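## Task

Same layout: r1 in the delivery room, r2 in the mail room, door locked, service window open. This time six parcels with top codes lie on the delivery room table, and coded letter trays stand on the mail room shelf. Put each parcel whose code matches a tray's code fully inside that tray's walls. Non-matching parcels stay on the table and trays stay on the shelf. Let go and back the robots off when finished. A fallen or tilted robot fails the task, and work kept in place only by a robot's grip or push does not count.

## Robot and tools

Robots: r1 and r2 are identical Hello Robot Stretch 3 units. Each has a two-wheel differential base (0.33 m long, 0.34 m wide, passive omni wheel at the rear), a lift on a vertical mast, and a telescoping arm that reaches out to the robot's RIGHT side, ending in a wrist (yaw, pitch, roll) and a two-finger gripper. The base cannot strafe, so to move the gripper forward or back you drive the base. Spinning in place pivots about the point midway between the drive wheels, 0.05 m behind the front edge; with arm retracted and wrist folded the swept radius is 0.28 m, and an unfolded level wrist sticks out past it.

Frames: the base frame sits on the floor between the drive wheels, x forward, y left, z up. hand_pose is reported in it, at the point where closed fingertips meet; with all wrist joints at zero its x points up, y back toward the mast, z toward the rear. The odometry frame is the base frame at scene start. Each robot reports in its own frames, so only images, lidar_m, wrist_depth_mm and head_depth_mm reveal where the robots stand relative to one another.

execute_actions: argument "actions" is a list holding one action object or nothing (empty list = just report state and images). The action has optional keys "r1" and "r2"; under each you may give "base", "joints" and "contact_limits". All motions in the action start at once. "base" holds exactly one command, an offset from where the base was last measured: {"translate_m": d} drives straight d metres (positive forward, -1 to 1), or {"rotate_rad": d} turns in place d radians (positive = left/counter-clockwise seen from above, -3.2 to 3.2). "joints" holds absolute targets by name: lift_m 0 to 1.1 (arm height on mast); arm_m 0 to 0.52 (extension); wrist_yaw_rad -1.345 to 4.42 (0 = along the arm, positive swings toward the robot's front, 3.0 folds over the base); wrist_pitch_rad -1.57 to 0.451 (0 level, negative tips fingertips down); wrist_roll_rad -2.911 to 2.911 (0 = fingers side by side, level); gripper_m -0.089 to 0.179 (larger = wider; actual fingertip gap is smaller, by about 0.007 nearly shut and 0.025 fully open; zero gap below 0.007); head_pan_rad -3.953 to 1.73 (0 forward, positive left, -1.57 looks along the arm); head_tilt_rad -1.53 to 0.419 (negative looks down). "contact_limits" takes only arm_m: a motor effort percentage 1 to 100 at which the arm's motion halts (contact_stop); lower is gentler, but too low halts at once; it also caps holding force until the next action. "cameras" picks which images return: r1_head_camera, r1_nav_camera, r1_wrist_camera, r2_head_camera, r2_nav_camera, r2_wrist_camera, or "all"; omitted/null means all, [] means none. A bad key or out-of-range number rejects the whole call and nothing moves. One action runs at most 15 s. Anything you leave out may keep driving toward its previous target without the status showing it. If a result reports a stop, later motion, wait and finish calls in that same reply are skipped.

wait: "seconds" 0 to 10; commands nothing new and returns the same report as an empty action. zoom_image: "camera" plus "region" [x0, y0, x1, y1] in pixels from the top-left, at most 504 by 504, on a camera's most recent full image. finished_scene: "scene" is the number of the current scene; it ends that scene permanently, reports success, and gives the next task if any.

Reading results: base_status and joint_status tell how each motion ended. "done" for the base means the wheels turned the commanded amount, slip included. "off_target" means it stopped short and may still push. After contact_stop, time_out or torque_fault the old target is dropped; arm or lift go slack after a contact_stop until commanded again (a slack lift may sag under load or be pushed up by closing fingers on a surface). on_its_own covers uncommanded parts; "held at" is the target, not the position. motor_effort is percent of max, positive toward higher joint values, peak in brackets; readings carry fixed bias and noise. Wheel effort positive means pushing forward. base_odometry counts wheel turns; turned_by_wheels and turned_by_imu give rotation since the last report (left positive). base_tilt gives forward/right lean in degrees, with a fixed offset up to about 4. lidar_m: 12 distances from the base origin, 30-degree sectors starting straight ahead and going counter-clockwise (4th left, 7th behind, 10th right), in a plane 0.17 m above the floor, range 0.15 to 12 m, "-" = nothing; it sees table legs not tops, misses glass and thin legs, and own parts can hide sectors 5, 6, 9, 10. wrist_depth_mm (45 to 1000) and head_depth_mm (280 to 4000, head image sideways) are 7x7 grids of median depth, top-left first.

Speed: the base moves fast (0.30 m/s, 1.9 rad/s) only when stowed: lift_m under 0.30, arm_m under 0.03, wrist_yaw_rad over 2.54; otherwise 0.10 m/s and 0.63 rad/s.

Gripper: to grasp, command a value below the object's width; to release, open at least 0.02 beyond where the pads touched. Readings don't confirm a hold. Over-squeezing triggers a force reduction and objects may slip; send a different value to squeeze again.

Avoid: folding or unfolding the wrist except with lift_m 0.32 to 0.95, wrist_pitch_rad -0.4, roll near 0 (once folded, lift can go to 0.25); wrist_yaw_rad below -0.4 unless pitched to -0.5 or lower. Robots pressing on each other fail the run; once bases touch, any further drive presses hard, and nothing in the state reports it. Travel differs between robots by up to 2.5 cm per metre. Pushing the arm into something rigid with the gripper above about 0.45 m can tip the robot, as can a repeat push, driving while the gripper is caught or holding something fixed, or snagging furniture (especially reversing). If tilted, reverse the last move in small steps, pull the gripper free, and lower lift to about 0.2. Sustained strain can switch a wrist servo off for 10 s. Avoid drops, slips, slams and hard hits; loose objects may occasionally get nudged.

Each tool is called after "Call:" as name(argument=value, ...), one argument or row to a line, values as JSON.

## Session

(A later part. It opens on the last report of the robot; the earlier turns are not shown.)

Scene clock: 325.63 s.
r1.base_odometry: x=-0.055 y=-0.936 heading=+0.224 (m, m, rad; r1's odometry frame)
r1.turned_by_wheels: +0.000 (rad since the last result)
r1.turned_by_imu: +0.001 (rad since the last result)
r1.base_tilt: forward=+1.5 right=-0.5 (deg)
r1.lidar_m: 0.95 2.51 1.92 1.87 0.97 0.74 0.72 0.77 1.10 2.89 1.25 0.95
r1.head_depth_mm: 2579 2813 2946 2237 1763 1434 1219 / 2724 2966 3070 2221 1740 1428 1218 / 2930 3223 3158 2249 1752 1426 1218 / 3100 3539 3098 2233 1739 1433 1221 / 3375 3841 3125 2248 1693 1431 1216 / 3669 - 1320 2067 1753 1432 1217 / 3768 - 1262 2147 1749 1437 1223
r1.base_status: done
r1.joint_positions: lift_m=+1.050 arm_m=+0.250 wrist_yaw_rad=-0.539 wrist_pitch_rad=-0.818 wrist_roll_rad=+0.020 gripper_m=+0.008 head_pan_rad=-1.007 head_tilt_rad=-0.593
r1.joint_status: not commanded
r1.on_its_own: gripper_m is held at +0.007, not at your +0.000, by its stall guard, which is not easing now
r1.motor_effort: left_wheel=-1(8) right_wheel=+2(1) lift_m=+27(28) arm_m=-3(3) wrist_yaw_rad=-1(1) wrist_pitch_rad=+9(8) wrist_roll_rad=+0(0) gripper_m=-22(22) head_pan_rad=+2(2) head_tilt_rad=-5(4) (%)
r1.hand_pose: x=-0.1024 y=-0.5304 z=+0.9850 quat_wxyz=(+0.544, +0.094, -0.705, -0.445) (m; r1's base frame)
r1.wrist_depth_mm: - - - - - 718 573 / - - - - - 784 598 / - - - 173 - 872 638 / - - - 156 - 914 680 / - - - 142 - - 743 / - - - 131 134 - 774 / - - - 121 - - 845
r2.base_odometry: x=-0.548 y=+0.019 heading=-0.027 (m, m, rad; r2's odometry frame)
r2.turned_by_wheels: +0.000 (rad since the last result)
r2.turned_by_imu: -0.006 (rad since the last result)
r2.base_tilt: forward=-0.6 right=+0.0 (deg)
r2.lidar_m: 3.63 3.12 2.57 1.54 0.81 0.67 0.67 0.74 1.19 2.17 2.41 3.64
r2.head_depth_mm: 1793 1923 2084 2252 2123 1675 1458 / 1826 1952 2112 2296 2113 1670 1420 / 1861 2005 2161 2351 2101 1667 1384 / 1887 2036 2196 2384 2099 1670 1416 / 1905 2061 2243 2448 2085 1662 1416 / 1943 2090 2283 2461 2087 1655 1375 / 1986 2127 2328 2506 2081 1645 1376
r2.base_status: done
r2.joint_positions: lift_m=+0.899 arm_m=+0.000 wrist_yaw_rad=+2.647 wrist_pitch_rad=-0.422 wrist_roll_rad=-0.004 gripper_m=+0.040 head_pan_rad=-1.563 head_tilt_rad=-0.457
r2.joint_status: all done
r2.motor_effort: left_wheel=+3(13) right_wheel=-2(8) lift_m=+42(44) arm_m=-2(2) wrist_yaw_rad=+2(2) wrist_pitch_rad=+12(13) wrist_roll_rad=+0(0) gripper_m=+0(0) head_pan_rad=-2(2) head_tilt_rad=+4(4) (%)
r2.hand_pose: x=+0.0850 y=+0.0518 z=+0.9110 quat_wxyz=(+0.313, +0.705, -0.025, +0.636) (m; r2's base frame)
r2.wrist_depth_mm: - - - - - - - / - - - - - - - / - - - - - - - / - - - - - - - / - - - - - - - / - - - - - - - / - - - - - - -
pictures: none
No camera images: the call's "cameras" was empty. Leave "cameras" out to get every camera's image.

Call:
execute_actions(
  actions=[
    {"r1": {"base": {"rotate_rad": -1.103}, "joints": {"arm_m": 0.52}}, "r2": {"base": {"rotate_rad": -1.757}, "joints": {"lift_m": 1.04, "wrist_yaw_rad": 0.0, "wrist_pitch_rad": -0.8, "gripper_m": 0.12}}},
  ],
  cameras=["r1_wrist_camera", "r2_head_camera"],
)

Scene clock: 332.47 s.
r1.base_odometry: x=-0.055 y=-0.936 heading=-0.879 (m, m, rad; r1's odometry frame)
r1.turned_by_wheels: -1.103 (rad since the last result)
r1.turned_by_imu: -1.108 (rad since the last result)
r1.base_tilt: forward=+1.5 right=-0.6 (deg)
r1.lidar_m: 3.01 1.23 0.95 2.64 1.95 1.88 1.02 0.75 0.72 0.75 1.04 2.89
r1.head_depth_mm: 869 927 994 1071 1164 1264 1216 / 998 1070 1161 1270 1395 1402 1216 / 1162 1264 1391 1544 1646 1426 1210 / 1385 1540 1746 1981 1744 1428 1218 / 1683 1919 2237 2231 1743 1426 1211 / 2239 2654 2922 2222 1742 1435 1214 / 2419 2644 2887 2234 1739 1434 1219
r1.base_status: done
r1.joint_positions: lift_m=+1.050 arm_m=+0.520 wrist_yaw_rad=-0.539 wrist_pitch_rad=-0.818 wrist_roll_rad=+0.020 gripper_m=+0.008 head_pan_rad=-1.007 head_tilt_rad=-0.593
r1.joint_status: all done
r1.on_its_own: gripper_m is held at +0.007, not at your +0.000, by its stall guard, which is not easing now
r1.motor_effort: left_wheel=+4(10) right_wheel=-2(6) lift_m=+27(28) arm_m=+1(2) wrist_yaw_rad=+0(0) wrist_pitch_rad=+9(9) wrist_roll_rad=+0(0) gripper_m=-22(23) head_pan_rad=+3(3) head_tilt_rad=-4(4) (%)
r1.hand_pose: x=-0.1025 y=-0.7998 z=+0.9850 quat_wxyz=(+0.543, +0.094, -0.705, -0.445) (m; r1's base frame)
r1.wrist_depth_mm: 184 - - - - - 181 / 183 - 345 350 347 - 181 / 186 254 312 174 309 291 180 / 185 252 279 156 275 264 180 / 183 244 253 142 253 244 180 / 187 232 224 131 134 229 190 / 469 218 215 121 210 212 426
r2.base_odometry: x=-0.548 y=+0.019 heading=-1.784 (m, m, rad; r2's odometry frame)
r2.turned_by_wheels: -1.757 (rad since the last result)
r2.turned_by_imu: -1.787 (rad since the last result)
r2.base_tilt: forward=-0.6 right=+0.1 (deg)
r2.lidar_m: 2.17 2.25 3.05 3.62 3.65 2.67 2.57 0.95 0.69 0.67 0.69 0.94
r2.head_depth_mm: 552 586 627 668 - - - / - - 2399 760 - - - / - - 3799 3178 - - - / - 813 2397 773 702 860 - / - - - 877 674 846 988 / 1266 682 690 700 720 845 949 / 537 579 632 693 761 845 951
r2.base_status: done
r2.joint_positions: lift_m=+1.039 arm_m=+0.000 wrist_yaw_rad=+0.003 wrist_pitch_rad=-0.807 wrist_roll_rad=-0.004 gripper_m=+0.120 head_pan_rad=-1.563 head_tilt_rad=-0.457
r2.joint_status: all done
r2.motor_effort: left_wheel=+3(10) right_wheel=-2(5) lift_m=+43(43) arm_m=-2(2) wrist_yaw_rad=-3(7) wrist_pitch_rad=+4(11) wrist_roll_rad=+1(0) gripper_m=+1(83) head_pan_rad=-2(2) head_tilt_rad=+4(5) (%)
r2.hand_pose: x=-0.0211 y=-0.3051 z=+0.9763 quat_wxyz=(+0.652, +0.279, -0.648, -0.276) (m; r2's base frame)
r2.wrist_depth_mm: 409 416 425 421 433 453 464 / 466 481 371 380 488 544 548 / 560 574 589 602 623 650 659 / 691 713 722 744 781 804 835 / 893 910 957 - - - - / - - - - - - - / - - - - - - -
pictures: r1_wrist_camera, r2_head_camera (sideways: a quarter turn clockwise sets it upright)
Images, in order (width x height): r1_wrist_camera 644x364, r2_head_camera 896x504.

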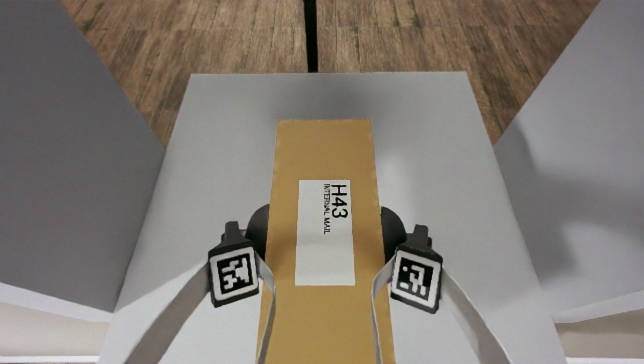

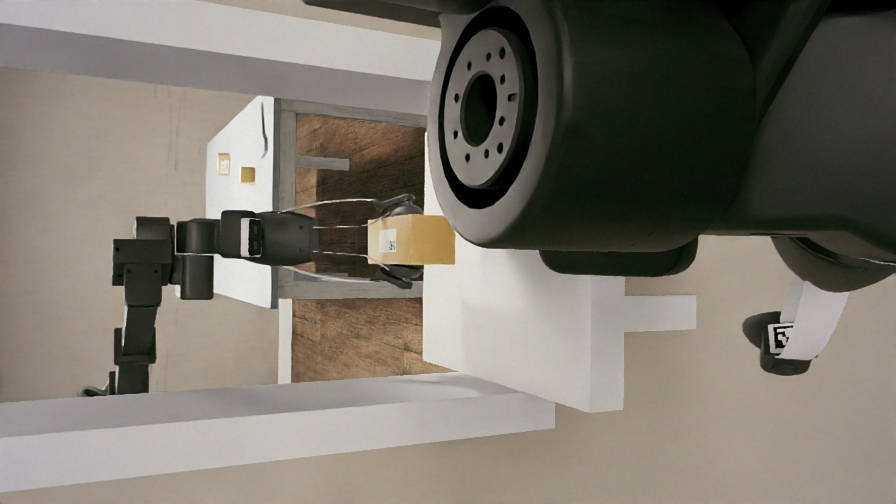

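Call:
execute_actions(
  actions=[
    {"r1": {"joints": {"lift_m": 1.003}}, "r2": {"joints": {"arm_m": 0.11, "lift_m": 1.055}}},
  ],
  cameras=[],
)

Call:
execute_actions(
  actions=[
    {"r1": {"joints": {"gripper_m": 0.10}}, "r2": {"joints": {"arm_m": 0.22}}},
  ],
  cameras=["r1_wrist_camera"],
)

Call:
execute_actions(
  actions=[
    {"r1": {"joints": {"lift_m": 1.075}}, "r2": {"joints": {"arm_m": 0.27}}},
  ],
  cameras=["r1_wrist_camera", "r2_wrist_camera"],
)

Scene clock: 336.00 s.
r1.base_odometry: x=-0.055 y=-0.936 heading=-0.879 (m, m, rad; r1's odometry frame)
r1.turned_by_wheels: +0.000 (rad since the last result)
r1.turned_by_imu: +0.001 (rad since the last result)
r1.base_tilt: forward=+1.5 right=-0.6 (deg)
r1.lidar_m: 3.01 1.23 0.95 2.64 1.95 1.88 1.02 0.75 0.72 0.75 1.04 2.89
r1.head_depth_mm: 871 931 998 1076 1164 1266 1227 / 998 1069 1166 1269 1397 1400 1221 / 1163 1269 1394 1552 1640 1428 1219 / 1392 1546 1739 1979 1752 1435 1223 / 1683 1920 2254 2254 1750 1430 1223 / 2240 2644 2903 2219 1744 1429 1221 / 2437 2642 2863 2228 1738 1431 1223
r1.base_status: not commanded
r1.joint_positions: lift_m=+1.003 arm_m=+0.520 wrist_yaw_rad=-0.539 wrist_pitch_rad=-0.818 wrist_roll_rad=+0.020 gripper_m=+0.008 head_pan_rad=-1.007 head_tilt_rad=-0.593
r1.joint_status: all done
r1.on_its_own: gripper_m is held at +0.007, not at your +0.000, by its stall guard, which is not easing now
r1.motor_effort: left_wheel=+4(5) right_wheel=-2(2) lift_m=+22(22) arm_m=+1(1) wrist_yaw_rad=+0(0) wrist_pitch_rad=+9(9) wrist_roll_rad=+0(0) gripper_m=-23(22) head_pan_rad=+3(2) head_tilt_rad=-5(5) (%)
r1.hand_pose: x=-0.1025 y=-0.7998 z=+0.9383 quat_wxyz=(+0.543, +0.094, -0.705, -0.445) (m; r1's base frame)
r1.wrist_depth_mm: 185 - - - - - 181 / 185 288 280 280 278 284 180 / 184 242 250 173 248 238 180 / 183 221 225 156 221 220 181 / 183 206 204 142 201 200 180 / 183 187 181 131 134 184 181 / 294 173 172 121 169 170 172
r2.base_odometry: x=-0.548 y=+0.019 heading=-1.784 (m, m, rad; r2's odometry frame)
r2.turned_by_wheels: +0.000 (rad since the last result)
r2.turned_by_imu: +0.000 (rad since the last result)
r2.base_tilt: forward=-0.6 right=+0.0 (deg)
r2.lidar_m: 2.17 2.25 3.07 3.61 3.65 2.66 2.57 0.95 0.69 0.67 0.69 0.94
r2.head_depth_mm: 552 567 - - 790 848 953 / - - - - - 848 954 / - - - - - 868 954 / - 837 3055 809 702 860 952 / - - - 879 699 845 953 / - 682 689 700 720 848 951 / 536 579 633 692 762 846 950
r2.base_status: not commanded
r2.joint_positions: lift_m=+1.054 arm_m=+0.110 wrist_yaw_rad=+0.003 wrist_pitch_rad=-0.807 wrist_roll_rad=-0.004 gripper_m=+0.120 head_pan_rad=-1.563 head_tilt_rad=-0.457
r2.joint_status: all done
r2.motor_effort: left_wheel=+2(2) right_wheel=-2(3) lift_m=+42(43) arm_m=+2(2) wrist_yaw_rad=-3(4) wrist_pitch_rad=+4(5) wrist_roll_rad=+0(1) gripper_m=+1(0) head_pan_rad=-2(2) head_tilt_rad=+4(5) (%)
r2.hand_pose: x=-0.0212 y=-0.4144 z=+0.9911 quat_wxyz=(+0.652, +0.279, -0.648, -0.277) (m; r2's base frame)
r2.wrist_depth_mm: 305 320 450 406 405 338 348 / 353 359 385 380 379 399 406 / 414 415 333 332 330 485 491 / 500 519 538 563 572 612 628 / 653 675 702 753 770 811 888 / 937 896 - - - - - / - - - - - - -
pictures: none
No camera images: the call's "cameras" was empty. Leave "cameras" out to get every camera's image.

Scene clock: 338.07 s.
r1.base_odometry: x=-0.055 y=-0.936 heading=-0.879 (m, m, rad; r1's odometry frame)
r1.turned_by_wheels: +0.000 (rad since the last result)
r1.turned_by_imu: +0.001 (rad since the last result)
r1.base_tilt: forward=+1.4 right=-0.6 (deg)
r1.lidar_m: 3.00 1.23 0.95 2.65 1.95 1.88 1.02 0.75 0.72 0.75 1.04 2.89
r1.head_depth_mm: 872 930 989 1071 1167 1267 1216 / 996 1073 1160 1268 1389 1398 1216 / 1165 1270 1390 1543 1655 1432 1219 / 1385 1543 1739 1976 1745 1430 1212 / 1676 1942 2244 2221 1746 1439 1215 / 2230 2656 2924 2223 1742 1431 1216 / 2423 2636 2851 2233 1750 1433 1216
r1.base_status: not commanded
r1.joint_positions: lift_m=+1.003 arm_m=+0.520 wrist_yaw_rad=-0.539 wrist_pitch_rad=-0.815 wrist_roll_rad=+0.020 gripper_m=+0.100 head_pan_rad=-1.007 head_tilt_rad=-0.593
r1.joint_status: all done
r1.motor_effort: left_wheel=+4(4) right_wheel=-2(2) lift_m=+23(22) arm_m=+1(2) wrist_yaw_rad=+0(0) wrist_pitch_rad=+7(8) wrist_roll_rad=+0(0) gripper_m=+0(92) head_pan_rad=+4(3) head_tilt_rad=-5(5) (%)
r1.hand_pose: x=-0.1028 y=-0.8003 z=+0.9388 quat_wxyz=(+0.544, +0.093, -0.706, -0.444) (m; r1's base frame)
r1.wrist_depth_mm: 185 - - - - - 181 / 183 292 281 281 279 284 180 / 185 241 250 182 249 240 180 / 184 223 225 164 221 220 180 / 184 207 206 148 202 202 181 / 184 189 184 136 181 187 181 / 287 172 173 125 169 171 173
r2.base_odometry: x=-0.548 y=+0.019 heading=-1.784 (m, m, rad; r2's odometry frame)
r2.turned_by_wheels: +0.000 (rad since the last result)
r2.turned_by_imu: +0.000 (rad since the last result)
r2.base_tilt: forward=-0.6 right=+0.1 (deg)
r2.lidar_m: 2.17 2.25 3.08 3.63 3.68 2.66 2.58 0.95 0.69 0.67 0.69 0.94
r2.head_depth_mm: 552 567 625 702 763 849 956 / - - - 780 678 845 953 / - - - - 652 850 953 / - 840 3072 929 661 845 951 / - - - 877 649 846 949 / - 681 689 700 719 846 951 / 536 580 634 692 761 847 952
r2.base_status: not commanded
r2.joint_positions: lift_m=+1.054 arm_m=+0.220 wrist_yaw_rad=+0.002 wrist_pitch_rad=-0.807 wrist_roll_rad=-0.004 gripper_m=+0.120 head_pan_rad=-1.563 head_tilt_rad=-0.457
r2.joint_status: all done
r2.motor_effort: left_wheel=+2(2) right_wheel=-2(2) lift_m=+42(42) arm_m=+2(4) wrist_yaw_rad=-3(3) wrist_pitch_rad=+4(5) wrist_roll_rad=+0(0) gripper_m=+0(0) head_pan_rad=-2(2) head_tilt_rad=+4(4) (%)
r2.hand_pose: x=-0.0212 y=-0.5244 z=+0.9911 quat_wxyz=(+0.652, +0.279, -0.648, -0.277) (m; r2's base frame)
r2.wrist_depth_mm: 202 299 454 364 426 224 224 / 223 289 385 324 366 258 265 / 272 288 331 333 334 312 324 / 337 310 297 294 295 391 415 / 432 277 265 264 268 518 572 / 612 581 688 721 772 798 928 / 966 - - - - - -
pictures: r1_wrist_camera
Images, in order (width x height): r1_wrist_camera 644x364.

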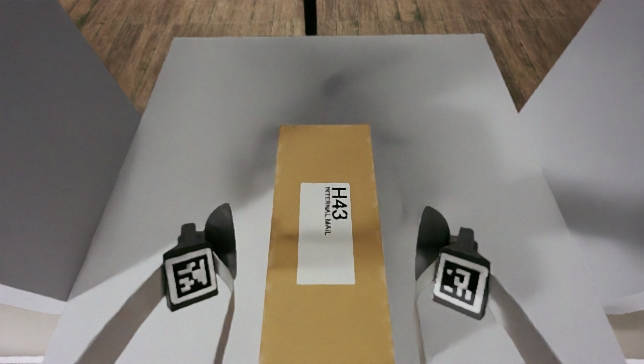

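Scene clock: 339.57 s.
r1.base_odometry: x=-0.055 y=-0.936 heading=-0.879 (m, m, rad; r1's odometry frame)
r1.turned_by_wheels: +0.000 (rad since the last result)
r1.turned_by_imu: +0.000 (rad since the last result)
r1.base_tilt: forward=+1.5 right=-0.5 (deg)
r1.lidar_m: 3.01 1.23 0.95 2.64 1.94 1.88 1.02 0.75 0.72 0.75 1.04 2.90
r1.head_depth_mm: 873 932 997 1066 1158 1269 1217 / 995 1070 1163 1262 1394 1391 1224 / 1159 1270 1396 1559 1642 1437 1217 / 1390 1543 1739 2001 1744 1430 1218 / 1682 1919 2247 2220 1740 1439 1209 / 2253 2654 2943 2244 1733 1434 1219 / 2440 2657 2854 2237 1740 1434 1222
r1.base_status: not commanded
r1.joint_positions: lift_m=+1.075 arm_m=+0.520 wrist_yaw_rad=-0.539 wrist_pitch_rad=-0.814 wrist_roll_rad=+0.020 gripper_m=+0.100 head_pan_rad=-1.007 head_tilt_rad=-0.593
r1.joint_status: all done
r1.motor_effort: left_wheel=+4(4) right_wheel=-2(2) lift_m=+26(28) arm_m=+1(1) wrist_yaw_rad=+1(0) wrist_pitch_rad=+7(7) wrist_roll_rad=+0(0) gripper_m=+0(0) head_pan_rad=+4(3) head_tilt_rad=-5(4) (%)
r1.hand_pose: x=-0.1029 y=-0.8004 z=+1.0107 quat_wxyz=(+0.544, +0.093, -0.706, -0.444) (m; r1's base frame)
r1.wrist_depth_mm: 185 - - - - - 180 / 184 - - - - - 180 / 184 253 344 343 343 326 180 / 183 254 310 306 309 271 180 / 183 254 281 224 279 269 181 / 188 222 255 206 255 238 186 / 443 238 238 189 236 235 410
r2.base_odometry: x=-0.548 y=+0.019 heading=-1.784 (m, m, rad; r2's odometry frame)
r2.turned_by_wheels: +0.000 (rad since the last result)
r2.turned_by_imu: +0.000 (rad since the last result)
r2.base_tilt: forward=-0.5 right=+0.0 (deg)
r2.lidar_m: 2.17 2.25 3.07 3.61 3.66 2.67 2.57 0.95 0.69 0.67 0.69 0.94
r2.head_depth_mm: 551 - 632 693 762 849 954 / - - - 790 680 849 954 / - - - 842 676 848 951 / - 808 3278 818 675 847 952 / - - - 923 674 846 952 / 893 682 689 701 718 846 952 / 536 580 632 693 760 847 952
r2.base_status: not commanded
r2.joint_positions: lift_m=+1.054 arm_m=+0.270 wrist_yaw_rad=+0.002 wrist_pitch_rad=-0.807 wrist_roll_rad=-0.004 gripper_m=+0.120 head_pan_rad=-1.563 head_tilt_rad=-0.457
r2.joint_status: all done
r2.motor_effort: left_wheel=+3(3) right_wheel=-2(2) lift_m=+42(42) arm_m=+3(3) wrist_yaw_rad=-3(3) wrist_pitch_rad=+4(4) wrist_roll_rad=+1(1) gripper_m=+0(0) head_pan_rad=-2(2) head_tilt_rad=+4(5) (%)
r2.hand_pose: x=-0.0212 y=-0.5744 z=+0.9911 quat_wxyz=(+0.652, +0.279, -0.648, -0.277) (m; r2's base frame)
r2.wrist_depth_mm: 207 - - - - 221 166 / 203 292 382 318 368 225 195 / 208 287 333 313 332 243 248 / 243 282 294 293 293 290 313 / 333 275 266 262 264 389 438 / 461 250 240 240 240 610 710 / 773 941 950 996 995 - -
pictures: r1_wrist_camera, r2_wrist_camera
Images, in order (width x height): r1_wrist_camera 644x364, r2_wrist_camera 644x364.

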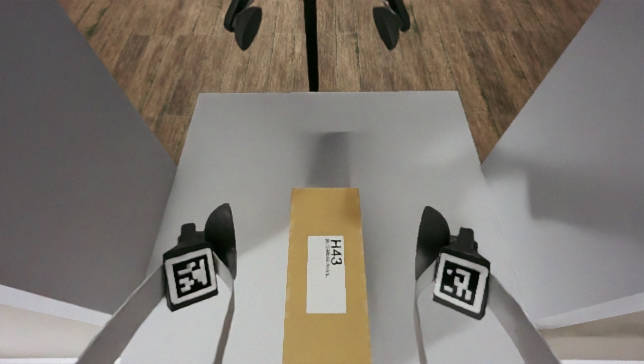

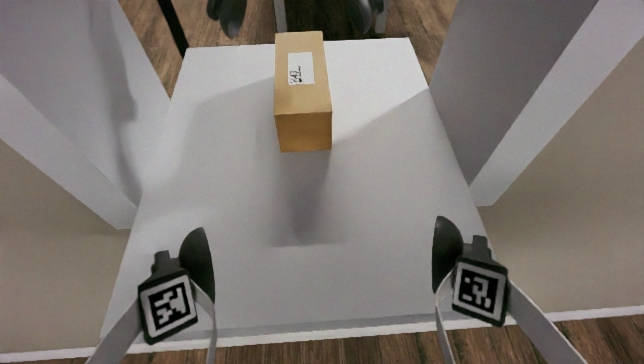

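Call:
execute_actions(
  actions=[
    {"r1": {"joints": {"arm_m": 0.26, "gripper_m": 0.06}}, "r2": {"base": {"translate_m": 0.012}, "joints": {"arm_m": 0.476, "lift_m": 1.003, "gripper_m": 0.13}}},
  ],
  cameras=["r2_wrist_camera"],
)

Scene clock: 345.20 s.
r1.base_odometry: x=-0.055 y=-0.936 heading=-0.879 (m, m, rad; r1's odometry frame)
r1.turned_by_wheels: +0.000 (rad since the last result)
r1.turned_by_imu: +0.001 (rad since the last result)
r1.base_tilt: forward=+1.5 right=-0.6 (deg)
r1.lidar_m: 3.02 1.23 0.95 2.64 1.95 1.88 1.02 0.75 0.72 0.75 1.04 2.89
r1.head_depth_mm: 876 928 990 1070 1162 1273 1217 / 992 1068 1158 1267 1393 1392 1219 / 1162 1265 1391 1558 1647 1438 1216 / 1383 1548 1737 1987 1743 1431 1219 / 1675 1933 2250 2232 1754 1438 1219 / 2231 2671 2927 2228 1738 1431 1221 / 2434 2670 2842 2224 1742 1435 1222
r1.base_status: not commanded
r1.joint_positions: lift_m=+1.075 arm_m=+0.260 wrist_yaw_rad=-0.539 wrist_pitch_rad=-0.814 wrist_roll_rad=+0.020 gripper_m=+0.060 head_pan_rad=-1.007 head_tilt_rad=-0.593
r1.joint_status: all done
r1.motor_effort: left_wheel=+4(3) right_wheel=-2(2) lift_m=+28(27) arm_m=-3(3) wrist_yaw_rad=+0(0) wrist_pitch_rad=+7(7) wrist_roll_rad=+0(0) gripper_m=+0(92) head_pan_rad=+4(3) head_tilt_rad=-5(5) (%)
r1.hand_pose: x=-0.1029 y=-0.5410 z=+1.0107 quat_wxyz=(+0.544, +0.093, -0.706, -0.444) (m; r1's base frame)
r1.wrist_depth_mm: 331 426 430 430 283 286 283 / 342 375 349 380 335 335 332 / 375 342 342 351 404 400 403 / 331 320 315 320 516 517 508 / 715 704 653 697 663 708 683 / - - - - - - - / - - - - - - -
r2.base_odometry: x=-0.550 y=+0.007 heading=-1.784 (m, m, rad; r2's odometry frame)
r2.turned_by_wheels: +0.000 (rad since the last result)
r2.turned_by_imu: +0.000 (rad since the last result)
r2.base_tilt: forward=-0.6 right=+0.0 (deg)
r2.lidar_m: 2.15 2.24 3.04 3.62 3.66 2.67 2.59 0.95 0.69 0.67 0.69 0.95
r2.head_depth_mm: 589 591 - 694 754 846 955 / - - 2479 802 677 846 952 / - - 3554 841 676 847 954 / - - 2458 767 675 845 952 / - 1011 3827 875 674 847 952 / 614 621 641 705 731 847 952 / 538 584 635 692 759 845 948
r2.base_status: done
r2.joint_positions: lift_m=+1.004 arm_m=+0.476 wrist_yaw_rad=+0.002 wrist_pitch_rad=-0.808 wrist_roll_rad=-0.004 gripper_m=+0.130 head_pan_rad=-1.563 head_tilt_rad=-0.457
r2.joint_status: all done
r2.motor_effort: left_wheel=+2(10) right_wheel=-2(5) lift_m=+11(38) arm_m=+3(1) wrist_yaw_rad=-3(3) wrist_pitch_rad=+5(5) wrist_roll_rad=+1(0) gripper_m=+1(51) head_pan_rad=-2(3) head_tilt_rad=+5(4) (%)
r2.hand_pose: x=-0.0212 y=-0.7804 z=+0.9406 quat_wxyz=(+0.652, +0.279, -0.648, -0.277) (m; r2's base frame)
r2.wrist_depth_mm: - - - - - - - / - - - - - - - / - - 263 262 261 - - / - 239 231 170 232 236 178 / - 210 211 152 208 209 171 / 180 192 190 138 185 - 173 / 173 171 173 126 167 169 167
pictures: r2_wrist_camera
Images, in order (width x height): r2_wrist_camera 644x364.

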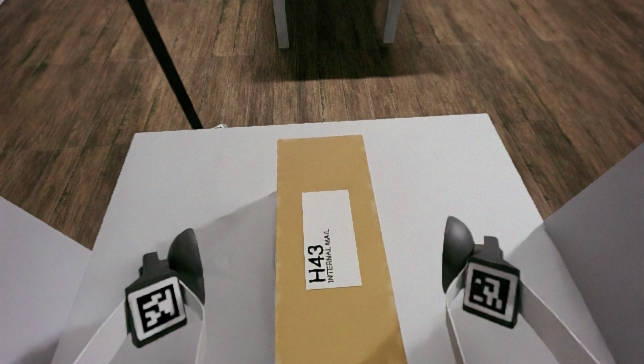

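Call:
execute_actions(
  actions=[
    {"r1": {"joints": {"arm_m": 0.15}}, "r2": {"joints": {"gripper_m": 0.004, "lift_m": 1.002}}},
  ],
  cameras=["r2_wrist_camera"],
)

Call:
execute_actions(
  actions=[
    {"r1": {"joints": {"arm_m": 0.0, "wrist_yaw_rad": 0.0}}, "r2": {"joints": {"arm_m": 0.14, "lift_m": 1.03}}},
  ],
  cameras=["r2_wrist_camera"],
)

Scene clock: 348.70 s.
r1.base_odometry: x=-0.055 y=-0.936 heading=-0.879 (m, m, rad; r1's odometry frame)
r1.turned_by_wheels: +0.000 (rad since the last result)
r1.turned_by_imu: +0.001 (rad since the last result)
r1.base_tilt: forward=+1.6 right=-0.6 (deg)
r1.lidar_m: 3.01 1.23 0.95 2.64 1.95 1.88 1.02 0.75 0.72 0.75 1.04 2.89
r1.head_depth_mm: 871 929 994 1074 1160 1264 1225 / 994 1069 1164 1263 1393 1390 1220 / 1155 1267 1398 1549 1626 1430 1219 / 1390 1550 1747 1969 1755 1437 1222 / 1690 1927 2246 2246 1751 1441 1219 / 2246 2664 2936 2233 1753 1437 1218 / 2442 2639 2898 2232 1750 1431 1214
r1.base_status: not commanded
r1.joint_positions: lift_m=+1.075 arm_m=+0.150 wrist_yaw_rad=-0.539 wrist_pitch_rad=-0.814 wrist_roll_rad=+0.020 gripper_m=+0.060 head_pan_rad=-1.007 head_tilt_rad=-0.593
r1.joint_status: all done
r1.motor_effort: left_wheel=+4(4) right_wheel=-2(2) lift_m=+27(27) arm_m=-2(2) wrist_yaw_rad=+0(0) wrist_pitch_rad=+7(7) wrist_roll_rad=+0(0) gripper_m=+0(1) head_pan_rad=+3(4) head_tilt_rad=-5(5) (%)
r1.hand_pose: x=-0.1029 y=-0.4310 z=+1.0107 quat_wxyz=(+0.544, +0.093, -0.706, -0.444) (m; r1's base frame)
r1.wrist_depth_mm: 402 392 431 387 384 384 386 / 426 381 391 435 448 446 452 / 522 378 374 545 551 548 545 / 687 703 694 690 690 692 697 / 949 980 893 913 853 952 944 / - - - - - - - / - - - - - - -
r2.base_odometry: x=-0.550 y=+0.007 heading=-1.784 (m, m, rad; r2's odometry frame)
r2.turned_by_wheels: +0.000 (rad since the last result)
r2.turned_by_imu: +0.000 (rad since the last result)
r2.base_tilt: forward=-0.5 right=+0.0 (deg)
r2.lidar_m: 2.16 2.24 3.05 3.63 3.67 2.67 2.58 0.95 0.69 0.67 0.69 0.94
r2.head_depth_mm: 590 592 - 694 753 847 953 / - - 2493 804 679 848 954 / - - 3599 843 675 846 952 / - - 2447 765 675 845 952 / - - - 880 673 846 951 / 613 620 640 705 728 846 953 / 538 583 634 692 762 844 949
r2.base_status: not commanded
r2.joint_positions: lift_m=+1.003 arm_m=+0.476 wrist_yaw_rad=+0.002 wrist_pitch_rad=-0.814 wrist_roll_rad=-0.004 gripper_m=+0.005 head_pan_rad=-1.563 head_tilt_rad=-0.457
r2.joint_status: all done
r2.motor_effort: left_wheel=+2(2) right_wheel=-2(2) lift_m=+10(10) arm_m=+3(2) wrist_yaw_rad=-2(3) wrist_pitch_rad=+8(8) wrist_roll_rad=+0(1) gripper_m=-19(92) head_pan_rad=-2(2) head_tilt_rad=+4(4) (%)
r2.hand_pose: x=-0.0213 y=-0.7791 z=+0.9386 quat_wxyz=(+0.651, +0.281, -0.647, -0.279) (m; r2's base frame)
r2.wrist_depth_mm: - - - - - - - / - - - - - - - / - - 261 257 258 - - / - 236 231 164 228 232 178 / - 208 207 147 205 206 172 / 179 188 188 134 185 187 173 / 170 172 168 123 167 170 167
pictures: r2_wrist_camera
Images, in order (width x height): r2_wrist_camera 644x364.

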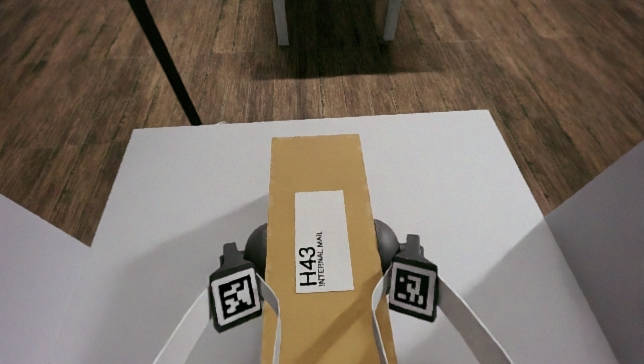

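Scene clock: 352.40 s.
r1.base_odometry: x=-0.055 y=-0.936 heading=-0.879 (m, m, rad; r1's odometry frame)
r1.turned_by_wheels: +0.000 (rad since the last result)
r1.turned_by_imu: +0.001 (rad since the last result)
r1.base_tilt: forward=+1.5 right=-0.7 (deg)
r1.lidar_m: 3.01 1.23 0.95 2.65 1.95 1.88 1.02 0.75 0.72 0.75 1.04 2.89
r1.head_depth_mm: 876 933 994 1074 1161 1271 1218 / 997 1068 1160 1267 1399 1405 1219 / 1159 1265 1386 1553 1643 1430 1216 / 1386 1538 1738 1976 1744 1432 1218 / 1668 1943 2244 2239 1740 1429 1218 / 2233 2627 2898 2245 1756 1434 1219 / 2432 2681 2855 2237 1729 1429 1218
r1.base_status: not commanded
r1.joint_positions: lift_m=+1.075 arm_m=+0.000 wrist_yaw_rad=-0.001 wrist_pitch_rad=-0.814 wrist_roll_rad=+0.020 gripper_m=+0.060 head_pan_rad=-1.007 head_tilt_rad=-0.593
r1.joint_status: all done
r1.motor_effort: left_wheel=+4(4) right_wheel=-2(2) lift_m=+27(27) arm_m=-3(2) wrist_yaw_rad=+1(0) wrist_pitch_rad=+7(7) wrist_roll_rad=+0(0) gripper_m=+0(0) head_pan_rad=+4(3) head_tilt_rad=-4(5) (%)
r1.hand_pose: x=-0.0217 y=-0.3037 z=+1.0107 quat_wxyz=(+0.643, +0.277, -0.655, -0.283) (m; r1's base frame)
r1.wrist_depth_mm: - - 768 483 456 452 406 / - - 945 770 601 501 442 / - - - 888 705 590 502 / - - - - 850 672 567 / - - - - 998 815 659 / - - - - - - 783 / - - - - - - 927
r2.base_odometry: x=-0.550 y=+0.007 heading=-1.784 (m, m, rad; r2's odometry frame)
r2.turned_by_wheels: +0.000 (rad since the last result)
r2.turned_by_imu: +0.000 (rad since the last result)
r2.base_tilt: forward=-0.6 right=+0.0 (deg)
r2.lidar_m: 2.16 2.23 3.04 3.62 3.68 2.67 2.58 0.95 0.69 0.67 0.69 0.94
r2.head_depth_mm: 589 586 - - 793 848 955 / - - - - 646 848 953 / - - 2399 - - 847 952 / - - 2422 905 - 840 953 / - - - 879 673 849 954 / 614 621 641 706 730 844 954 / 539 583 634 692 761 846 953
r2.base_status: not commanded
r2.joint_positions: lift_m=+1.029 arm_m=+0.140 wrist_yaw_rad=+0.002 wrist_pitch_rad=-0.815 wrist_roll_rad=-0.004 gripper_m=+0.005 head_pan_rad=-1.563 head_tilt_rad=-0.457
r2.joint_status: all done
r2.motor_effort: left_wheel=+2(2) right_wheel=-2(1) lift_m=+43(46) arm_m=-3(5) wrist_yaw_rad=-2(3) wrist_pitch_rad=+9(9) wrist_roll_rad=+0(0) gripper_m=-19(19) head_pan_rad=-3(2) head_tilt_rad=+4(4) (%)
r2.hand_pose: x=-0.0213 y=-0.4433 z=+0.9648 quat_wxyz=(+0.651, +0.282, -0.647, -0.279) (m; r2's base frame)
r2.wrist_depth_mm: 277 286 398 397 379 302 313 / 325 325 338 340 336 362 368 / 382 373 296 294 294 424 452 / 470 481 296 165 537 561 581 / 608 637 627 148 678 769 797 / 871 900 811 134 917 - - / - - 981 123 981 - -
pictures: r2_wrist_camera
Images, in order (width x height): r2_wrist_camera 644x364.

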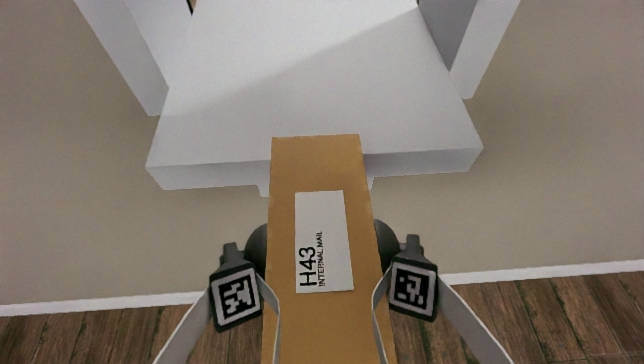

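Call:
execute_actions(
  actions=[
    {"r2": {"base": {"rotate_rad": 1.528}, "joints": {"arm_m": 0.0, "lift_m": 0.72, "wrist_pitch_rad": -0.4, "wrist_yaw_rad": 1.5}}},
  ],
  cameras=[],
)

Call:
execute_actions(
  actions=[
    {"r2": {"base": {"translate_m": 1.0}, "joints": {"lift_m": 0.28, "wrist_yaw_rad": 2.65}}},
  ],
  cameras=["r2_wrist_camera"],
)

Call:
execute_actions(
  actions=[
    {"r2": {"base": {"translate_m": 1.0}}},
  ],
  cameras=[],
)

Scene clock: 361.63 s.
r1.base_odometry: x=-0.055 y=-0.936 heading=-0.879 (m, m, rad; r1's odometry frame)
r1.turned_by_wheels: +0.000 (rad since the last result)
r1.turned_by_imu: +0.002 (rad since the last result)
r1.base_tilt: forward=+1.4 right=-0.6 (deg)
r1.lidar_m: 3.02 1.23 0.95 2.65 1.94 1.88 1.02 0.75 0.72 0.75 1.04 2.89
r1.head_depth_mm: 873 928 994 1069 1156 1271 1223 / 996 1070 1160 1272 1398 1401 1213 / 1164 1262 1394 1552 1641 1430 1221 / 1394 1549 1748 1963 1755 1433 1215 / 1667 1919 2269 2228 1751 1431 1226 / 2224 2650 2924 2245 1752 1439 1217 / 2390 2662 2849 2243 1748 1436 1219
r1.base_status: not commanded
r1.joint_positions: lift_m=+1.075 arm_m=+0.000 wrist_yaw_rad=-0.001 wrist_pitch_rad=-0.814 wrist_roll_rad=+0.020 gripper_m=+0.060 head_pan_rad=-1.007 head_tilt_rad=-0.593
r1.joint_status: not commanded
r1.motor_effort: left_wheel=+4(4) right_wheel=-2(2) lift_m=+27(27) arm_m=-3(2) wrist_yaw_rad=+1(1) wrist_pitch_rad=+7(7) wrist_roll_rad=+0(0) gripper_m=+0(0) head_pan_rad=+4(3) head_tilt_rad=-5(5) (%)
r1.hand_pose: x=-0.0217 y=-0.3037 z=+1.0107 quat_wxyz=(+0.643, +0.277, -0.655, -0.283) (m; r1's base frame)
r1.wrist_depth_mm: - - 774 478 450 457 404 / - - 951 748 615 523 445 / - - - 881 708 590 498 / - - - - 850 680 560 / - - - - 996 815 661 / - - - - - - 773 / - - - - - - 959
r2.base_odometry: x=-0.550 y=+0.007 heading=-0.256 (m, m, rad; r2's odometry frame)
r2.turned_by_wheels: +1.528 (rad since the last result)
r2.turned_by_imu: +1.555 (rad since the last result)
r2.base_tilt: forward=-0.6 right=+0.0 (deg)
r2.lidar_m: 3.62 3.73 2.71 2.59 0.99 0.70 0.67 0.68 0.91 2.16 2.21 2.93
r2.head_depth_mm: 1819 1882 1896 1884 1904 1673 1386 / 1869 2014 2167 2338 2115 1676 1388 / 1858 1989 2158 2369 2097 1666 1382 / 1848 1993 2151 2352 2107 1667 1379 / 1847 1977 2134 2337 2090 1663 1379 / 1832 1966 2134 2333 2093 1659 1373 / 1828 1954 2122 2311 2081 1648 1376
r2.base_status: done
r2.joint_positions: lift_m=+0.721 arm_m=+0.000 wrist_yaw_rad=+1.497 wrist_pitch_rad=-0.433 wrist_roll_rad=-0.004 gripper_m=+0.005 head_pan_rad=-1.563 head_tilt_rad=-0.457
r2.joint_status: all done
r2.motor_effort: left_wheel=-5(11) right_wheel=+3(6) lift_m=+11(37) arm_m=-3(1) wrist_yaw_rad=+3(7) wrist_pitch_rad=+19(19) wrist_roll_rad=+0(0) gripper_m=-19(19) head_pan_rad=-2(2) head_tilt_rad=+4(4) (%)
r2.hand_pose: x=+0.2005 y=-0.1618 z=+0.7300 quat_wxyz=(+0.611, +0.580, -0.401, +0.360) (m; r2's base frame)
r2.wrist_depth_mm: - - - - - - - / - - - - - - - / - - - - - - - / - - - 165 - - - / - - - 148 - - - / - - - 134 970 - 992 / 888 886 848 122 837 844 833
pictures: none
No camera images: the call's "cameras" was empty. Leave "cameras" out to get every camera's image.

Scene clock: 369.17 s.
r1.base_odometry: x=-0.055 y=-0.936 heading=-0.879 (m, m, rad; r1's odometry frame)
r1.turned_by_wheels: +0.000 (rad since the last result)
r1.turned_by_imu: +0.002 (rad since the last result)
r1.base_tilt: forward=+1.5 right=-0.6 (deg)
r1.lidar_m: 3.01 1.23 0.95 2.64 1.95 1.88 1.02 0.75 0.72 0.75 1.04 2.89
r1.head_depth_mm: 875 931 1000 1074 1167 1270 1228 / 1001 1072 1161 1267 1395 1408 1228 / 1159 1265 1393 1541 1640 1427 1223 / 1389 1542 1732 1991 1736 1430 1217 / 1681 1915 2266 2221 1748 1429 1215 / 2260 2663 2925 2231 1738 1435 1215 / 2418 2650 2865 2253 1749 1442 1217
r1.base_status: not commanded
r1.joint_positions: lift_m=+1.075 arm_m=+0.000 wrist_yaw_rad=-0.001 wrist_pitch_rad=-0.814 wrist_roll_rad=+0.020 gripper_m=+0.060 head_pan_rad=-1.007 head_tilt_rad=-0.593
r1.joint_status: not commanded
r1.motor_effort: left_wheel=+4(4) right_wheel=-2(2) lift_m=+27(27) arm_m=-3(2) wrist_yaw_rad=+1(1) wrist_pitch_rad=+7(7) wrist_roll_rad=+0(0) gripper_m=+0(0) head_pan_rad=+2(3) head_tilt_rad=-4(5) (%)
r1.hand_pose: x=-0.0217 y=-0.3037 z=+1.0107 quat_wxyz=(+0.643, +0.277, -0.655, -0.283) (m; r1's base frame)
r1.wrist_depth_mm: - - 770 488 459 450 399 / - - 957 728 606 522 451 / - - - 894 694 596 497 / - - - - 851 674 568 / - - - - 998 789 653 / - - - - - 979 782 / - - - - - - 917
r2.base_odometry: x=+0.417 y=-0.247 heading=-0.256 (m, m, rad; r2's odometry frame)
r2.turned_by_wheels: +0.000 (rad since the last result)
r2.turned_by_imu: +0.011 (rad since the last result)
r2.base_tilt: forward=-0.6 right=+0.0 (deg)
r2.lidar_m: 2.64 2.72 2.75 2.60 2.40 1.74 1.66 1.71 2.22 2.12 2.18 2.77
r2.head_depth_mm: 1832 1979 2133 2334 2121 1679 1389 / 1827 1970 2129 2318 2100 1678 1386 / 1816 1953 2120 2310 2112 1668 1384 / 1817 1956 2120 2305 2099 1667 1374 / 1808 1945 2109 2295 2100 1659 1382 / 1799 1935 2104 2290 2085 1655 1377 / 1802 1933 2076 2271 2081 1661 1376
r2.base_status: done
r2.joint_positions: lift_m=+0.281 arm_m=+0.000 wrist_yaw_rad=+2.647 wrist_pitch_rad=-0.433 wrist_roll_rad=-0.004 gripper_m=+0.005 head_pan_rad=-1.563 head_tilt_rad=-0.457
r2.joint_status: all done
r2.motor_effort: left_wheel=-4(12) right_wheel=+3(6) lift_m=+11(11) arm_m=-3(3) wrist_yaw_rad=+2(3) wrist_pitch_rad=+18(19) wrist_roll_rad=+1(1) gripper_m=-19(19) head_pan_rad=-2(3) head_tilt_rad=+5(4) (%)
r2.hand_pose: x=+0.0843 y=+0.0506 z=+0.2900 quat_wxyz=(+0.317, +0.705, -0.021, +0.634) (m; r2's base frame)
r2.wrist_depth_mm: - - - - - - - / - - - - - - - / - 986 - 953 946 922 903 / 750 742 740 165 703 705 702 / 587 592 592 148 577 562 563 / - 493 489 134 473 475 468 / - - - 123 398 411 405
pictures: r2_wrist_camera
Images, in order (width x height): r2_wrist_camera 644x364.

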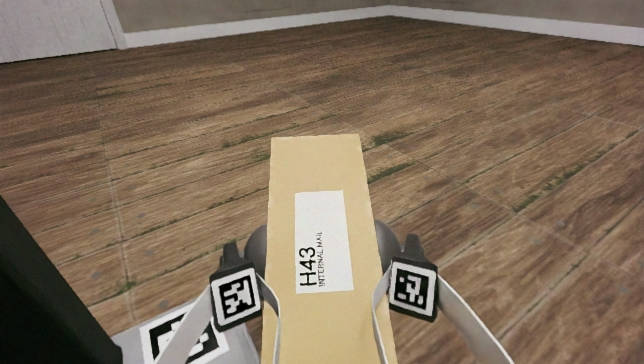

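Scene clock: 374.10 s.
r1.base_odometry: x=-0.055 y=-0.936 heading=-0.879 (m, m, rad; r1's odometry frame)
r1.turned_by_wheels: +0.000 (rad since the last result)
r1.turned_by_imu: +0.001 (rad since the last result)
r1.base_tilt: forward=+1.5 right=-0.6 (deg)
r1.lidar_m: 3.03 1.23 0.95 2.64 1.95 1.88 1.02 0.75 0.72 0.75 1.04 2.89
r1.head_depth_mm: 871 931 992 1073 1162 1267 1221 / 998 1075 1161 1265 1398 1401 1219 / 1162 1268 1398 1538 1657 1435 1220 / 1395 1548 1728 1992 1744 1433 1221 / 1672 1932 2249 2235 1744 1430 1218 / 2249 2625 2955 2234 1740 1433 1216 / 2408 2654 2849 2234 1749 1434 1220
r1.base_status: not commanded
r1.joint_positions: lift_m=+1.075 arm_m=+0.000 wrist_yaw_rad=-0.001 wrist_pitch_rad=-0.814 wrist_roll_rad=+0.020 gripper_m=+0.060 head_pan_rad=-1.007 head_tilt_rad=-0.593
r1.joint_status: not commanded
r1.motor_effort: left_wheel=+4(4) right_wheel=-2(2) lift_m=+27(27) arm_m=-3(3) wrist_yaw_rad=+1(1) wrist_pitch_rad=+7(7) wrist_roll_rad=+0(0) gripper_m=+1(0) head_pan_rad=+3(2) head_tilt_rad=-4(5) (%)
r1.hand_pose: x=-0.0217 y=-0.3037 z=+1.0107 quat_wxyz=(+0.643, +0.277, -0.655, -0.283) (m; r1's base frame)
r1.wrist_depth_mm: - - 765 492 447 452 402 / - - 951 726 598 510 445 / - - - 878 707 588 499 / - - - - 846 684 560 / - - - - 981 816 652 / - - - - - - 774 / - - - - - - 926
r2.base_odometry: x=+1.385 y=-0.500 heading=-0.256 (m, m, rad; r2's odometry frame)
r2.turned_by_wheels: +0.000 (rad since the last result)
r2.turned_by_imu: +0.011 (rad since the last result)
r2.base_tilt: forward=-0.6 right=+0.1 (deg)
r2.lidar_m: 1.64 1.70 2.29 2.66 2.74 2.77 2.66 2.73 2.19 2.10 2.16 1.71
r2.head_depth_mm: 1805 1948 2096 2301 2114 1676 1388 / 1790 1929 2091 2289 2108 1682 1389 / 1798 1940 2092 2261 2102 1664 1386 / 1782 1928 2086 2280 2091 1657 1384 / 1786 1921 2080 2287 2096 1661 1374 / 1781 1916 2079 2265 2081 1654 1381 / 1778 1910 2059 2272 2072 1649 1376
r2.base_status: done
r2.joint_positions: lift_m=+0.281 arm_m=+0.000 wrist_yaw_rad=+2.647 wrist_pitch_rad=-0.433 wrist_roll_rad=-0.004 gripper_m=+0.005 head_pan_rad=-1.563 head_tilt_rad=-0.457
r2.joint_status: not commanded
r2.motor_effort: left_wheel=-4(12) right_wheel=+2(9) lift_m=+11(11) arm_m=-2(3) wrist_yaw_rad=+2(2) wrist_pitch_rad=+18(19) wrist_roll_rad=+0(0) gripper_m=-19(19) head_pan_rad=-3(2) head_tilt_rad=+5(4) (%)
r2.hand_pose: x=+0.0843 y=+0.0506 z=+0.2900 quat_wxyz=(+0.317, +0.705, -0.021, +0.634) (m; r2's base frame)
r2.wrist_depth_mm: - - - - - - - / - - - - - - - / - 973 967 939 929 924 897 / 730 754 724 164 720 686 698 / 608 595 590 148 565 561 560 / - 488 490 133 472 473 470 / - - - 123 400 410 404
pictures: none
No camera images: the call's "cameras" was empty. Leave "cameras" out to get every camera's image.

Call:
execute_actions(
  actions=[
    {"r2": {"base": {"translate_m": 0.61}, "joints": {"lift_m": 0.9}}},
  ],
  cameras=[],
)

Call:
execute_actions(
  actions=[
    {"r2": {"base": {"rotate_rad": 1.585}, "joints": {"lift_m": 0.96, "wrist_yaw_rad": 0.0, "wrist_pitch_rad": -0.8, "arm_m": 0.24}}},
  ],
  cameras=["r2_wrist_camera"],
)

Scene clock: 383.00 s.
r1.base_odometry: x=-0.055 y=-0.936 heading=-0.879 (m, m, rad; r1's odometry frame)
r1.turned_by_wheels: +0.000 (rad since the last result)
r1.turned_by_imu: +0.002 (rad since the last result)
r1.base_tilt: forward=+1.5 right=-0.6 (deg)
r1.lidar_m: 3.00 1.23 0.95 2.64 1.95 1.88 1.02 0.75 0.72 0.75 1.03 2.89
r1.head_depth_mm: 872 927 994 1068 1164 1265 1224 / 992 1071 1158 1261 1392 1401 1219 / 1157 1263 1393 1556 1641 1447 1223 / 1386 1538 1744 1977 1742 1435 1217 / 1675 1935 2257 2243 1755 1433 1219 / 2245 2662 2928 2243 1743 1432 1221 / 2414 2659 2852 2225 1742 1434 1218
r1.base_status: not commanded
r1.joint_positions: lift_m=+1.075 arm_m=+0.000 wrist_yaw_rad=-0.001 wrist_pitch_rad=-0.814 wrist_roll_rad=+0.020 gripper_m=+0.060 head_pan_rad=-1.007 head_tilt_rad=-0.593
r1.joint_status: not commanded
r1.motor_effort: left_wheel=+5(4) right_wheel=-2(2) lift_m=+27(28) arm_m=-2(2) wrist_yaw_rad=+1(2) wrist_pitch_rad=+7(6) wrist_roll_rad=+0(0) gripper_m=+0(1) head_pan_rad=+3(4) head_tilt_rad=-4(5) (%)
r1.hand_pose: x=-0.0217 y=-0.3037 z=+1.0107 quat_wxyz=(+0.643, +0.277, -0.655, -0.283) (m; r1's base frame)
r1.wrist_depth_mm: - - 773 486 453 452 403 / - - 957 746 599 511 443 / - - - 891 708 580 499 / - - - - 838 690 565 / - - - - 989 821 648 / - - - - - - 772 / - - - - - - 939
r2.base_odometry: x=+1.975 y=-0.655 heading=-0.257 (m, m, rad; r2's odometry frame)
r2.turned_by_wheels: +0.000 (rad since the last result)
r2.turned_by_imu: +0.007 (rad since the last result)
r2.base_tilt: forward=-0.5 right=+0.0 (deg)
r2.lidar_m: 1.04 1.08 1.46 2.67 2.76 3.37 3.26 3.00 2.18 2.08 1.50 1.08
r2.head_depth_mm: 1791 1914 2076 2278 2115 1674 1462 / 1785 1929 2086 2261 2103 1675 1425 / 1778 1914 2077 2249 2104 1672 1385 / 1782 1911 2072 2258 2093 1671 1416 / 1775 1908 2070 2267 2086 1658 1419 / 1776 1915 2071 2259 2090 1658 1372 / 1773 1913 2065 2241 2087 1661 1370
r2.base_status: done
r2.joint_positions: lift_m=+0.899 arm_m=+0.000 wrist_yaw_rad=+2.647 wrist_pitch_rad=-0.433 wrist_roll_rad=-0.004 gripper_m=+0.005 head_pan_rad=-1.563 head_tilt_rad=-0.457
r2.joint_status: all done
r2.motor_effort: left_wheel=-5(16) right_wheel=+3(9) lift_m=+43(45) arm_m=-2(3) wrist_yaw_rad=+2(2) wrist_pitch_rad=+19(19) wrist_roll_rad=+1(0) gripper_m=-19(19) head_pan_rad=-2(2) head_tilt_rad=+4(5) (%)
r2.hand_pose: x=+0.0843 y=+0.0506 z=+0.9085 quat_wxyz=(+0.317, +0.705, -0.021, +0.634) (m; r2's base frame)
r2.wrist_depth_mm: - - - - - 936 741 / - - - - 829 801 723 / - - - - - 617 558 / - - - 165 - - 485 / - - - 148 - - 899 / - - - 134 - - 936 / - - - 123 - - 985
pictures: none
No camera images: the call's "cameras" was empty. Leave "cameras" out to get every camera's image.

Scene clock: 386.47 s.
r1.base_odometry: x=-0.055 y=-0.936 heading=-0.879 (m, m, rad; r1's odometry frame)
r1.turned_by_wheels: +0.000 (rad since the last result)
r1.turned_by_imu: +0.001 (rad since the last result)
r1.base_tilt: forward=+1.5 right=-0.6 (deg)
r1.lidar_m: 3.01 1.23 0.95 2.64 1.94 1.88 1.02 0.75 0.72 0.75 1.04 2.89
r1.head_depth_mm: 871 929 996 1074 1173 1265 1217 / 997 1070 1159 1267 1393 1408 1221 / 1161 1268 1392 1552 1643 1441 1221 / 1392 1542 1730 1976 1723 1429 1217 / 1680 1924 2247 2232 1746 1427 1217 / 2255 2660 2955 2241 1744 1429 1218 / 2424 2679 2849 2229 1743 1435 1218
r1.base_status: not commanded
r1.joint_positions: lift_m=+1.075 arm_m=+0.000 wrist_yaw_rad=-0.001 wrist_pitch_rad=-0.814 wrist_roll_rad=+0.020 gripper_m=+0.060 head_pan_rad=-1.007 head_tilt_rad=-0.593
r1.joint_status: not commanded
r1.motor_effort: left_wheel=+4(4) right_wheel=-2(2) lift_m=+27(27) arm_m=-3(3) wrist_yaw_rad=+1(1) wrist_pitch_rad=+7(7) wrist_roll_rad=+0(0) gripper_m=-1(0) head_pan_rad=+3(3) head_tilt_rad=-4(4) (%)
r1.hand_pose: x=-0.0217 y=-0.3037 z=+1.0107 quat_wxyz=(+0.643, +0.277, -0.655, -0.283) (m; r1's base frame)
r1.wrist_depth_mm: - - 773 488 450 456 399 / - - 945 756 607 511 446 / - - - 913 709 597 501 / - - - - 848 681 564 / - - - - 975 791 656 / - - - - - 972 773 / - - - - - - 936
r2.base_odometry: x=+1.975 y=-0.655 heading=+1.328 (m, m, rad; r2's odometry frame)
r2.turned_by_wheels: +1.585 (rad since the last result)
r2.turned_by_imu: +1.612 (rad since the last result)
r2.base_tilt: forward=-0.5 right=+0.0 (deg)
r2.lidar_m: 2.67 2.77 3.35 3.25 2.95 2.16 2.08 1.47 1.08 1.04 1.08 1.48
r2.head_depth_mm: 873 937 1004 - 1255 1354 1388 / 872 938 1004 - 1236 1333 1384 / 874 935 1003 - - 761 1387 / 871 940 1018 1071 - 734 1378 / 872 939 1016 1075 866 757 1377 / 870 936 1017 1068 827 755 1371 / 872 939 1019 1074 849 754 1376
r2.base_status: done
r2.joint_positions: lift_m=+0.959 arm_m=+0.240 wrist_yaw_rad=+0.003 wrist_pitch_rad=-0.814 wrist_roll_rad=-0.004 gripper_m=+0.005 head_pan_rad=-1.563 head_tilt_rad=-0.457
r2.joint_status: all done
r2.motor_effort: left_wheel=-3(11) right_wheel=+2(6) lift_m=+43(45) arm_m=+2(2) wrist_yaw_rad=-3(7) wrist_pitch_rad=+8(18) wrist_roll_rad=+0(1) gripper_m=-19(19) head_pan_rad=-2(2) head_tilt_rad=+5(5) (%)
r2.hand_pose: x=-0.0211 y=-0.5431 z=+0.8950 quat_wxyz=(+0.651, +0.282, -0.647, -0.279) (m; r2's base frame)
r2.wrist_depth_mm: 482 490 490 508 576 591 611 / 445 428 428 434 654 710 727 / 371 340 388 382 388 860 859 / 328 330 330 164 337 - - / 313 313 312 148 315 - - / - - 295 134 - - - / 952 943 901 123 901 939 944
pictures: r2_wrist_camera
Images, in order (width x height): r2_wrist_camera 644x364.

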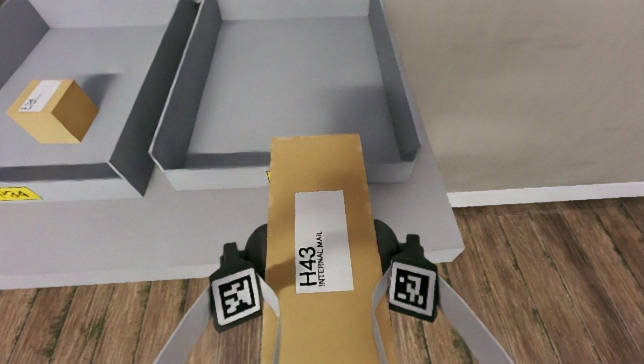

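Call:
execute_actions(
  actions=[
    {"r2": {"base": {"translate_m": 0.02}, "joints": {"arm_m": 0.5, "lift_m": 0.94}}},
  ],
  cameras=["r2_wrist_camera"],
)

Call:
execute_actions(
  actions=[
    {"r2": {"joints": {"lift_m": 0.869}}},
  ],
  cameras=["r2_wrist_camera"],
)

Scene clock: 390.63 s.
r1.base_odometry: x=-0.055 y=-0.936 heading=-0.879 (m, m, rad; r1's odometry frame)
r1.turned_by_wheels: +0.000 (rad since the last result)
r1.turned_by_imu: +0.001 (rad since the last result)
r1.base_tilt: forward=+1.5 right=-0.7 (deg)
r1.lidar_m: 3.02 1.23 0.95 2.65 1.95 1.88 1.02 0.75 0.72 0.75 1.04 2.89
r1.head_depth_mm: 871 929 996 1073 1167 1259 1222 / 995 1070 1159 1262 1392 1404 1218 / 1164 1264 1401 1541 1647 1435 1217 / 1400 1541 1733 1988 1740 1439 1212 / 1686 1929 2257 2252 1746 1430 1224 / 2215 2682 2888 2231 1748 1434 1219 / 2433 2677 2881 2238 1743 1430 1212
r1.base_status: not commanded
r1.joint_positions: lift_m=+1.075 arm_m=+0.000 wrist_yaw_rad=-0.001 wrist_pitch_rad=-0.814 wrist_roll_rad=+0.020 gripper_m=+0.060 head_pan_rad=-1.007 head_tilt_rad=-0.593
r1.joint_status: not commanded
r1.motor_effort: left_wheel=+4(4) right_wheel=-2(2) lift_m=+28(28) arm_m=-3(3) wrist_yaw_rad=+1(1) wrist_pitch_rad=+7(6) wrist_roll_rad=+0(0) gripper_m=+0(1) head_pan_rad=+2(3) head_tilt_rad=-4(5) (%)
r1.hand_pose: x=-0.0217 y=-0.3037 z=+1.0107 quat_wxyz=(+0.643, +0.277, -0.655, -0.283) (m; r1's base frame)
r1.wrist_depth_mm: - - 762 491 449 455 408 / - - 969 743 618 510 444 / - - - 892 704 578 501 / - - - - 858 671 569 / - - - - 963 811 655 / - - - - - - 782 / - - - - - - 978
r2.base_odometry: x=+1.979 y=-0.636 heading=+1.328 (m, m, rad; r2's odometry frame)
r2.turned_by_wheels: +0.000 (rad since the last result)
r2.turned_by_imu: +0.000 (rad since the last result)
r2.base_tilt: forward=-0.6 right=+0.0 (deg)
r2.lidar_m: 2.65 2.75 3.39 3.24 2.97 2.18 2.10 1.47 1.08 1.04 1.08 1.48
r2.head_depth_mm: 870 938 1016 - 1238 1376 1390 / 871 935 985 1103 1171 1299 1388 / 870 938 - 1078 869 762 1377 / 872 937 1004 1068 837 759 1381 / 870 941 1017 1067 867 759 1380 / 872 939 1017 1068 864 756 1375 / 871 939 1014 1072 842 755 1376
r2.base_status: done
r2.joint_positions: lift_m=+0.941 arm_m=+0.500 wrist_yaw_rad=+0.002 wrist_pitch_rad=-0.815 wrist_roll_rad=-0.004 gripper_m=+0.005 head_pan_rad=-1.563 head_tilt_rad=-0.457
r2.joint_status: all done
r2.motor_effort: left_wheel=-5(8) right_wheel=+3(8) lift_m=+12(37) arm_m=+2(2) wrist_yaw_rad=-3(3) wrist_pitch_rad=+9(9) wrist_roll_rad=+0(0) gripper_m=-19(19) head_pan_rad=-3(2) head_tilt_rad=+5(5) (%)
r2.hand_pose: x=-0.0213 y=-0.8028 z=+0.8764 quat_wxyz=(+0.651, +0.282, -0.647, -0.279) (m; r2's base frame)
r2.wrist_depth_mm: 294 299 304 310 314 322 330 / 321 331 334 339 345 380 387 / 341 330 349 359 343 451 473 / 322 277 318 165 309 559 611 / 287 243 285 148 284 696 829 / 256 230 260 134 255 247 - / 200 211 233 123 231 206 913
pictures: r2_wrist_camera
Images, in order (width x height): r2_wrist_camera 644x364.

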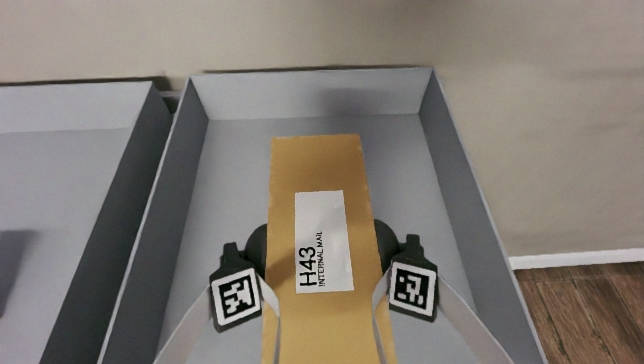

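Scene clock: 392.10 s.
r1.base_odometry: x=-0.055 y=-0.936 heading=-0.879 (m, m, rad; r1's odometry frame)
r1.turned_by_wheels: +0.000 (rad since the last result)
r1.turned_by_imu: +0.000 (rad since the last result)
r1.base_tilt: forward=+1.5 right=-0.6 (deg)
r1.lidar_m: 3.01 1.23 0.95 2.65 1.94 1.88 1.02 0.75 0.72 0.75 1.04 2.89
r1.head_depth_mm: 875 932 994 1075 1168 1270 1221 / 999 1073 1159 1267 1402 1402 1218 / 1161 1262 1393 1551 1655 1429 1214 / 1386 1541 1743 1982 1749 1437 1216 / 1675 1925 2239 2255 1743 1442 1216 / 2251 2650 2944 2235 1733 1431 1222 / 2408 2657 2840 2227 1748 1439 1223
r1.base_status: not commanded
r1.joint_positions: lift_m=+1.075 arm_m=+0.000 wrist_yaw_rad=-0.001 wrist_pitch_rad=-0.814 wrist_roll_rad=+0.020 gripper_m=+0.060 head_pan_rad=-1.007 head_tilt_rad=-0.593
r1.joint_status: not commanded
r1.motor_effort: left_wheel=+4(4) right_wheel=-2(2) lift_m=+27(28) arm_m=-2(3) wrist_yaw_rad=+1(1) wrist_pitch_rad=+7(6) wrist_roll_rad=+0(0) gripper_m=+0(0) head_pan_rad=+3(4) head_tilt_rad=-4(4) (%)
r1.hand_pose: x=-0.0217 y=-0.3037 z=+1.0107 quat_wxyz=(+0.643, +0.277, -0.655, -0.283) (m; r1's base frame)
r1.wrist_depth_mm: - - 787 486 447 463 405 / - - 939 744 613 506 449 / - - - 895 701 578 497 / - - - - 846 678 556 / - - - - - 824 654 / - - - - - 978 768 / - - - - - - 939
r2.base_odometry: x=+1.979 y=-0.636 heading=+1.328 (m, m, rad; r2's odometry frame)
r2.turned_by_wheels: +0.000 (rad since the last result)
r2.turned_by_imu: +0.000 (rad since the last result)
r2.base_tilt: forward=-0.6 right=+0.1 (deg)
r2.lidar_m: 2.64 2.75 3.39 3.25 2.97 2.18 2.10 1.47 1.08 1.04 1.08 1.48
r2.head_depth_mm: 872 938 1018 1107 - - 1340 / 872 939 1016 - 844 762 1386 / 872 938 1005 1048 871 761 1385 / 871 940 1016 1072 837 759 1382 / 872 938 1017 1066 865 757 1382 / 871 937 1017 1072 865 756 1373 / 872 939 1016 1073 845 752 1371
r2.base_status: not commanded
r2.joint_positions: lift_m=+0.870 arm_m=+0.500 wrist_yaw_rad=+0.002 wrist_pitch_rad=-0.815 wrist_roll_rad=-0.004 gripper_m=+0.005 head_pan_rad=-1.563 head_tilt_rad=-0.457
r2.joint_status: all done
r2.motor_effort: left_wheel=-5(5) right_wheel=+2(3) lift_m=+11(11) arm_m=+3(2) wrist_yaw_rad=-3(2) wrist_pitch_rad=+9(9) wrist_roll_rad=+1(0) gripper_m=-18(19) head_pan_rad=-2(2) head_tilt_rad=+4(4) (%)
r2.hand_pose: x=-0.0213 y=-0.8028 z=+0.8054 quat_wxyz=(+0.651, +0.282, -0.647, -0.279) (m; r2's base frame)
r2.wrist_depth_mm: 266 263 274 276 277 314 329 / 282 240 298 298 296 249 391 / 201 220 261 261 260 216 473 / 176 218 232 164 230 203 583 / 157 202 210 148 206 200 718 / 153 188 190 134 187 186 144 / 152 174 171 123 169 171 138
pictures: r2_wrist_camera
Images, in order (width x height): r2_wrist_camera 644x364.

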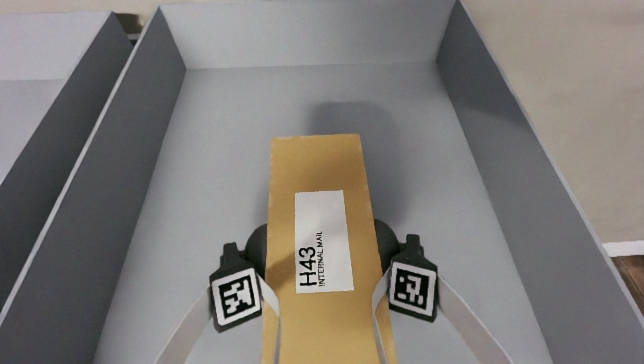

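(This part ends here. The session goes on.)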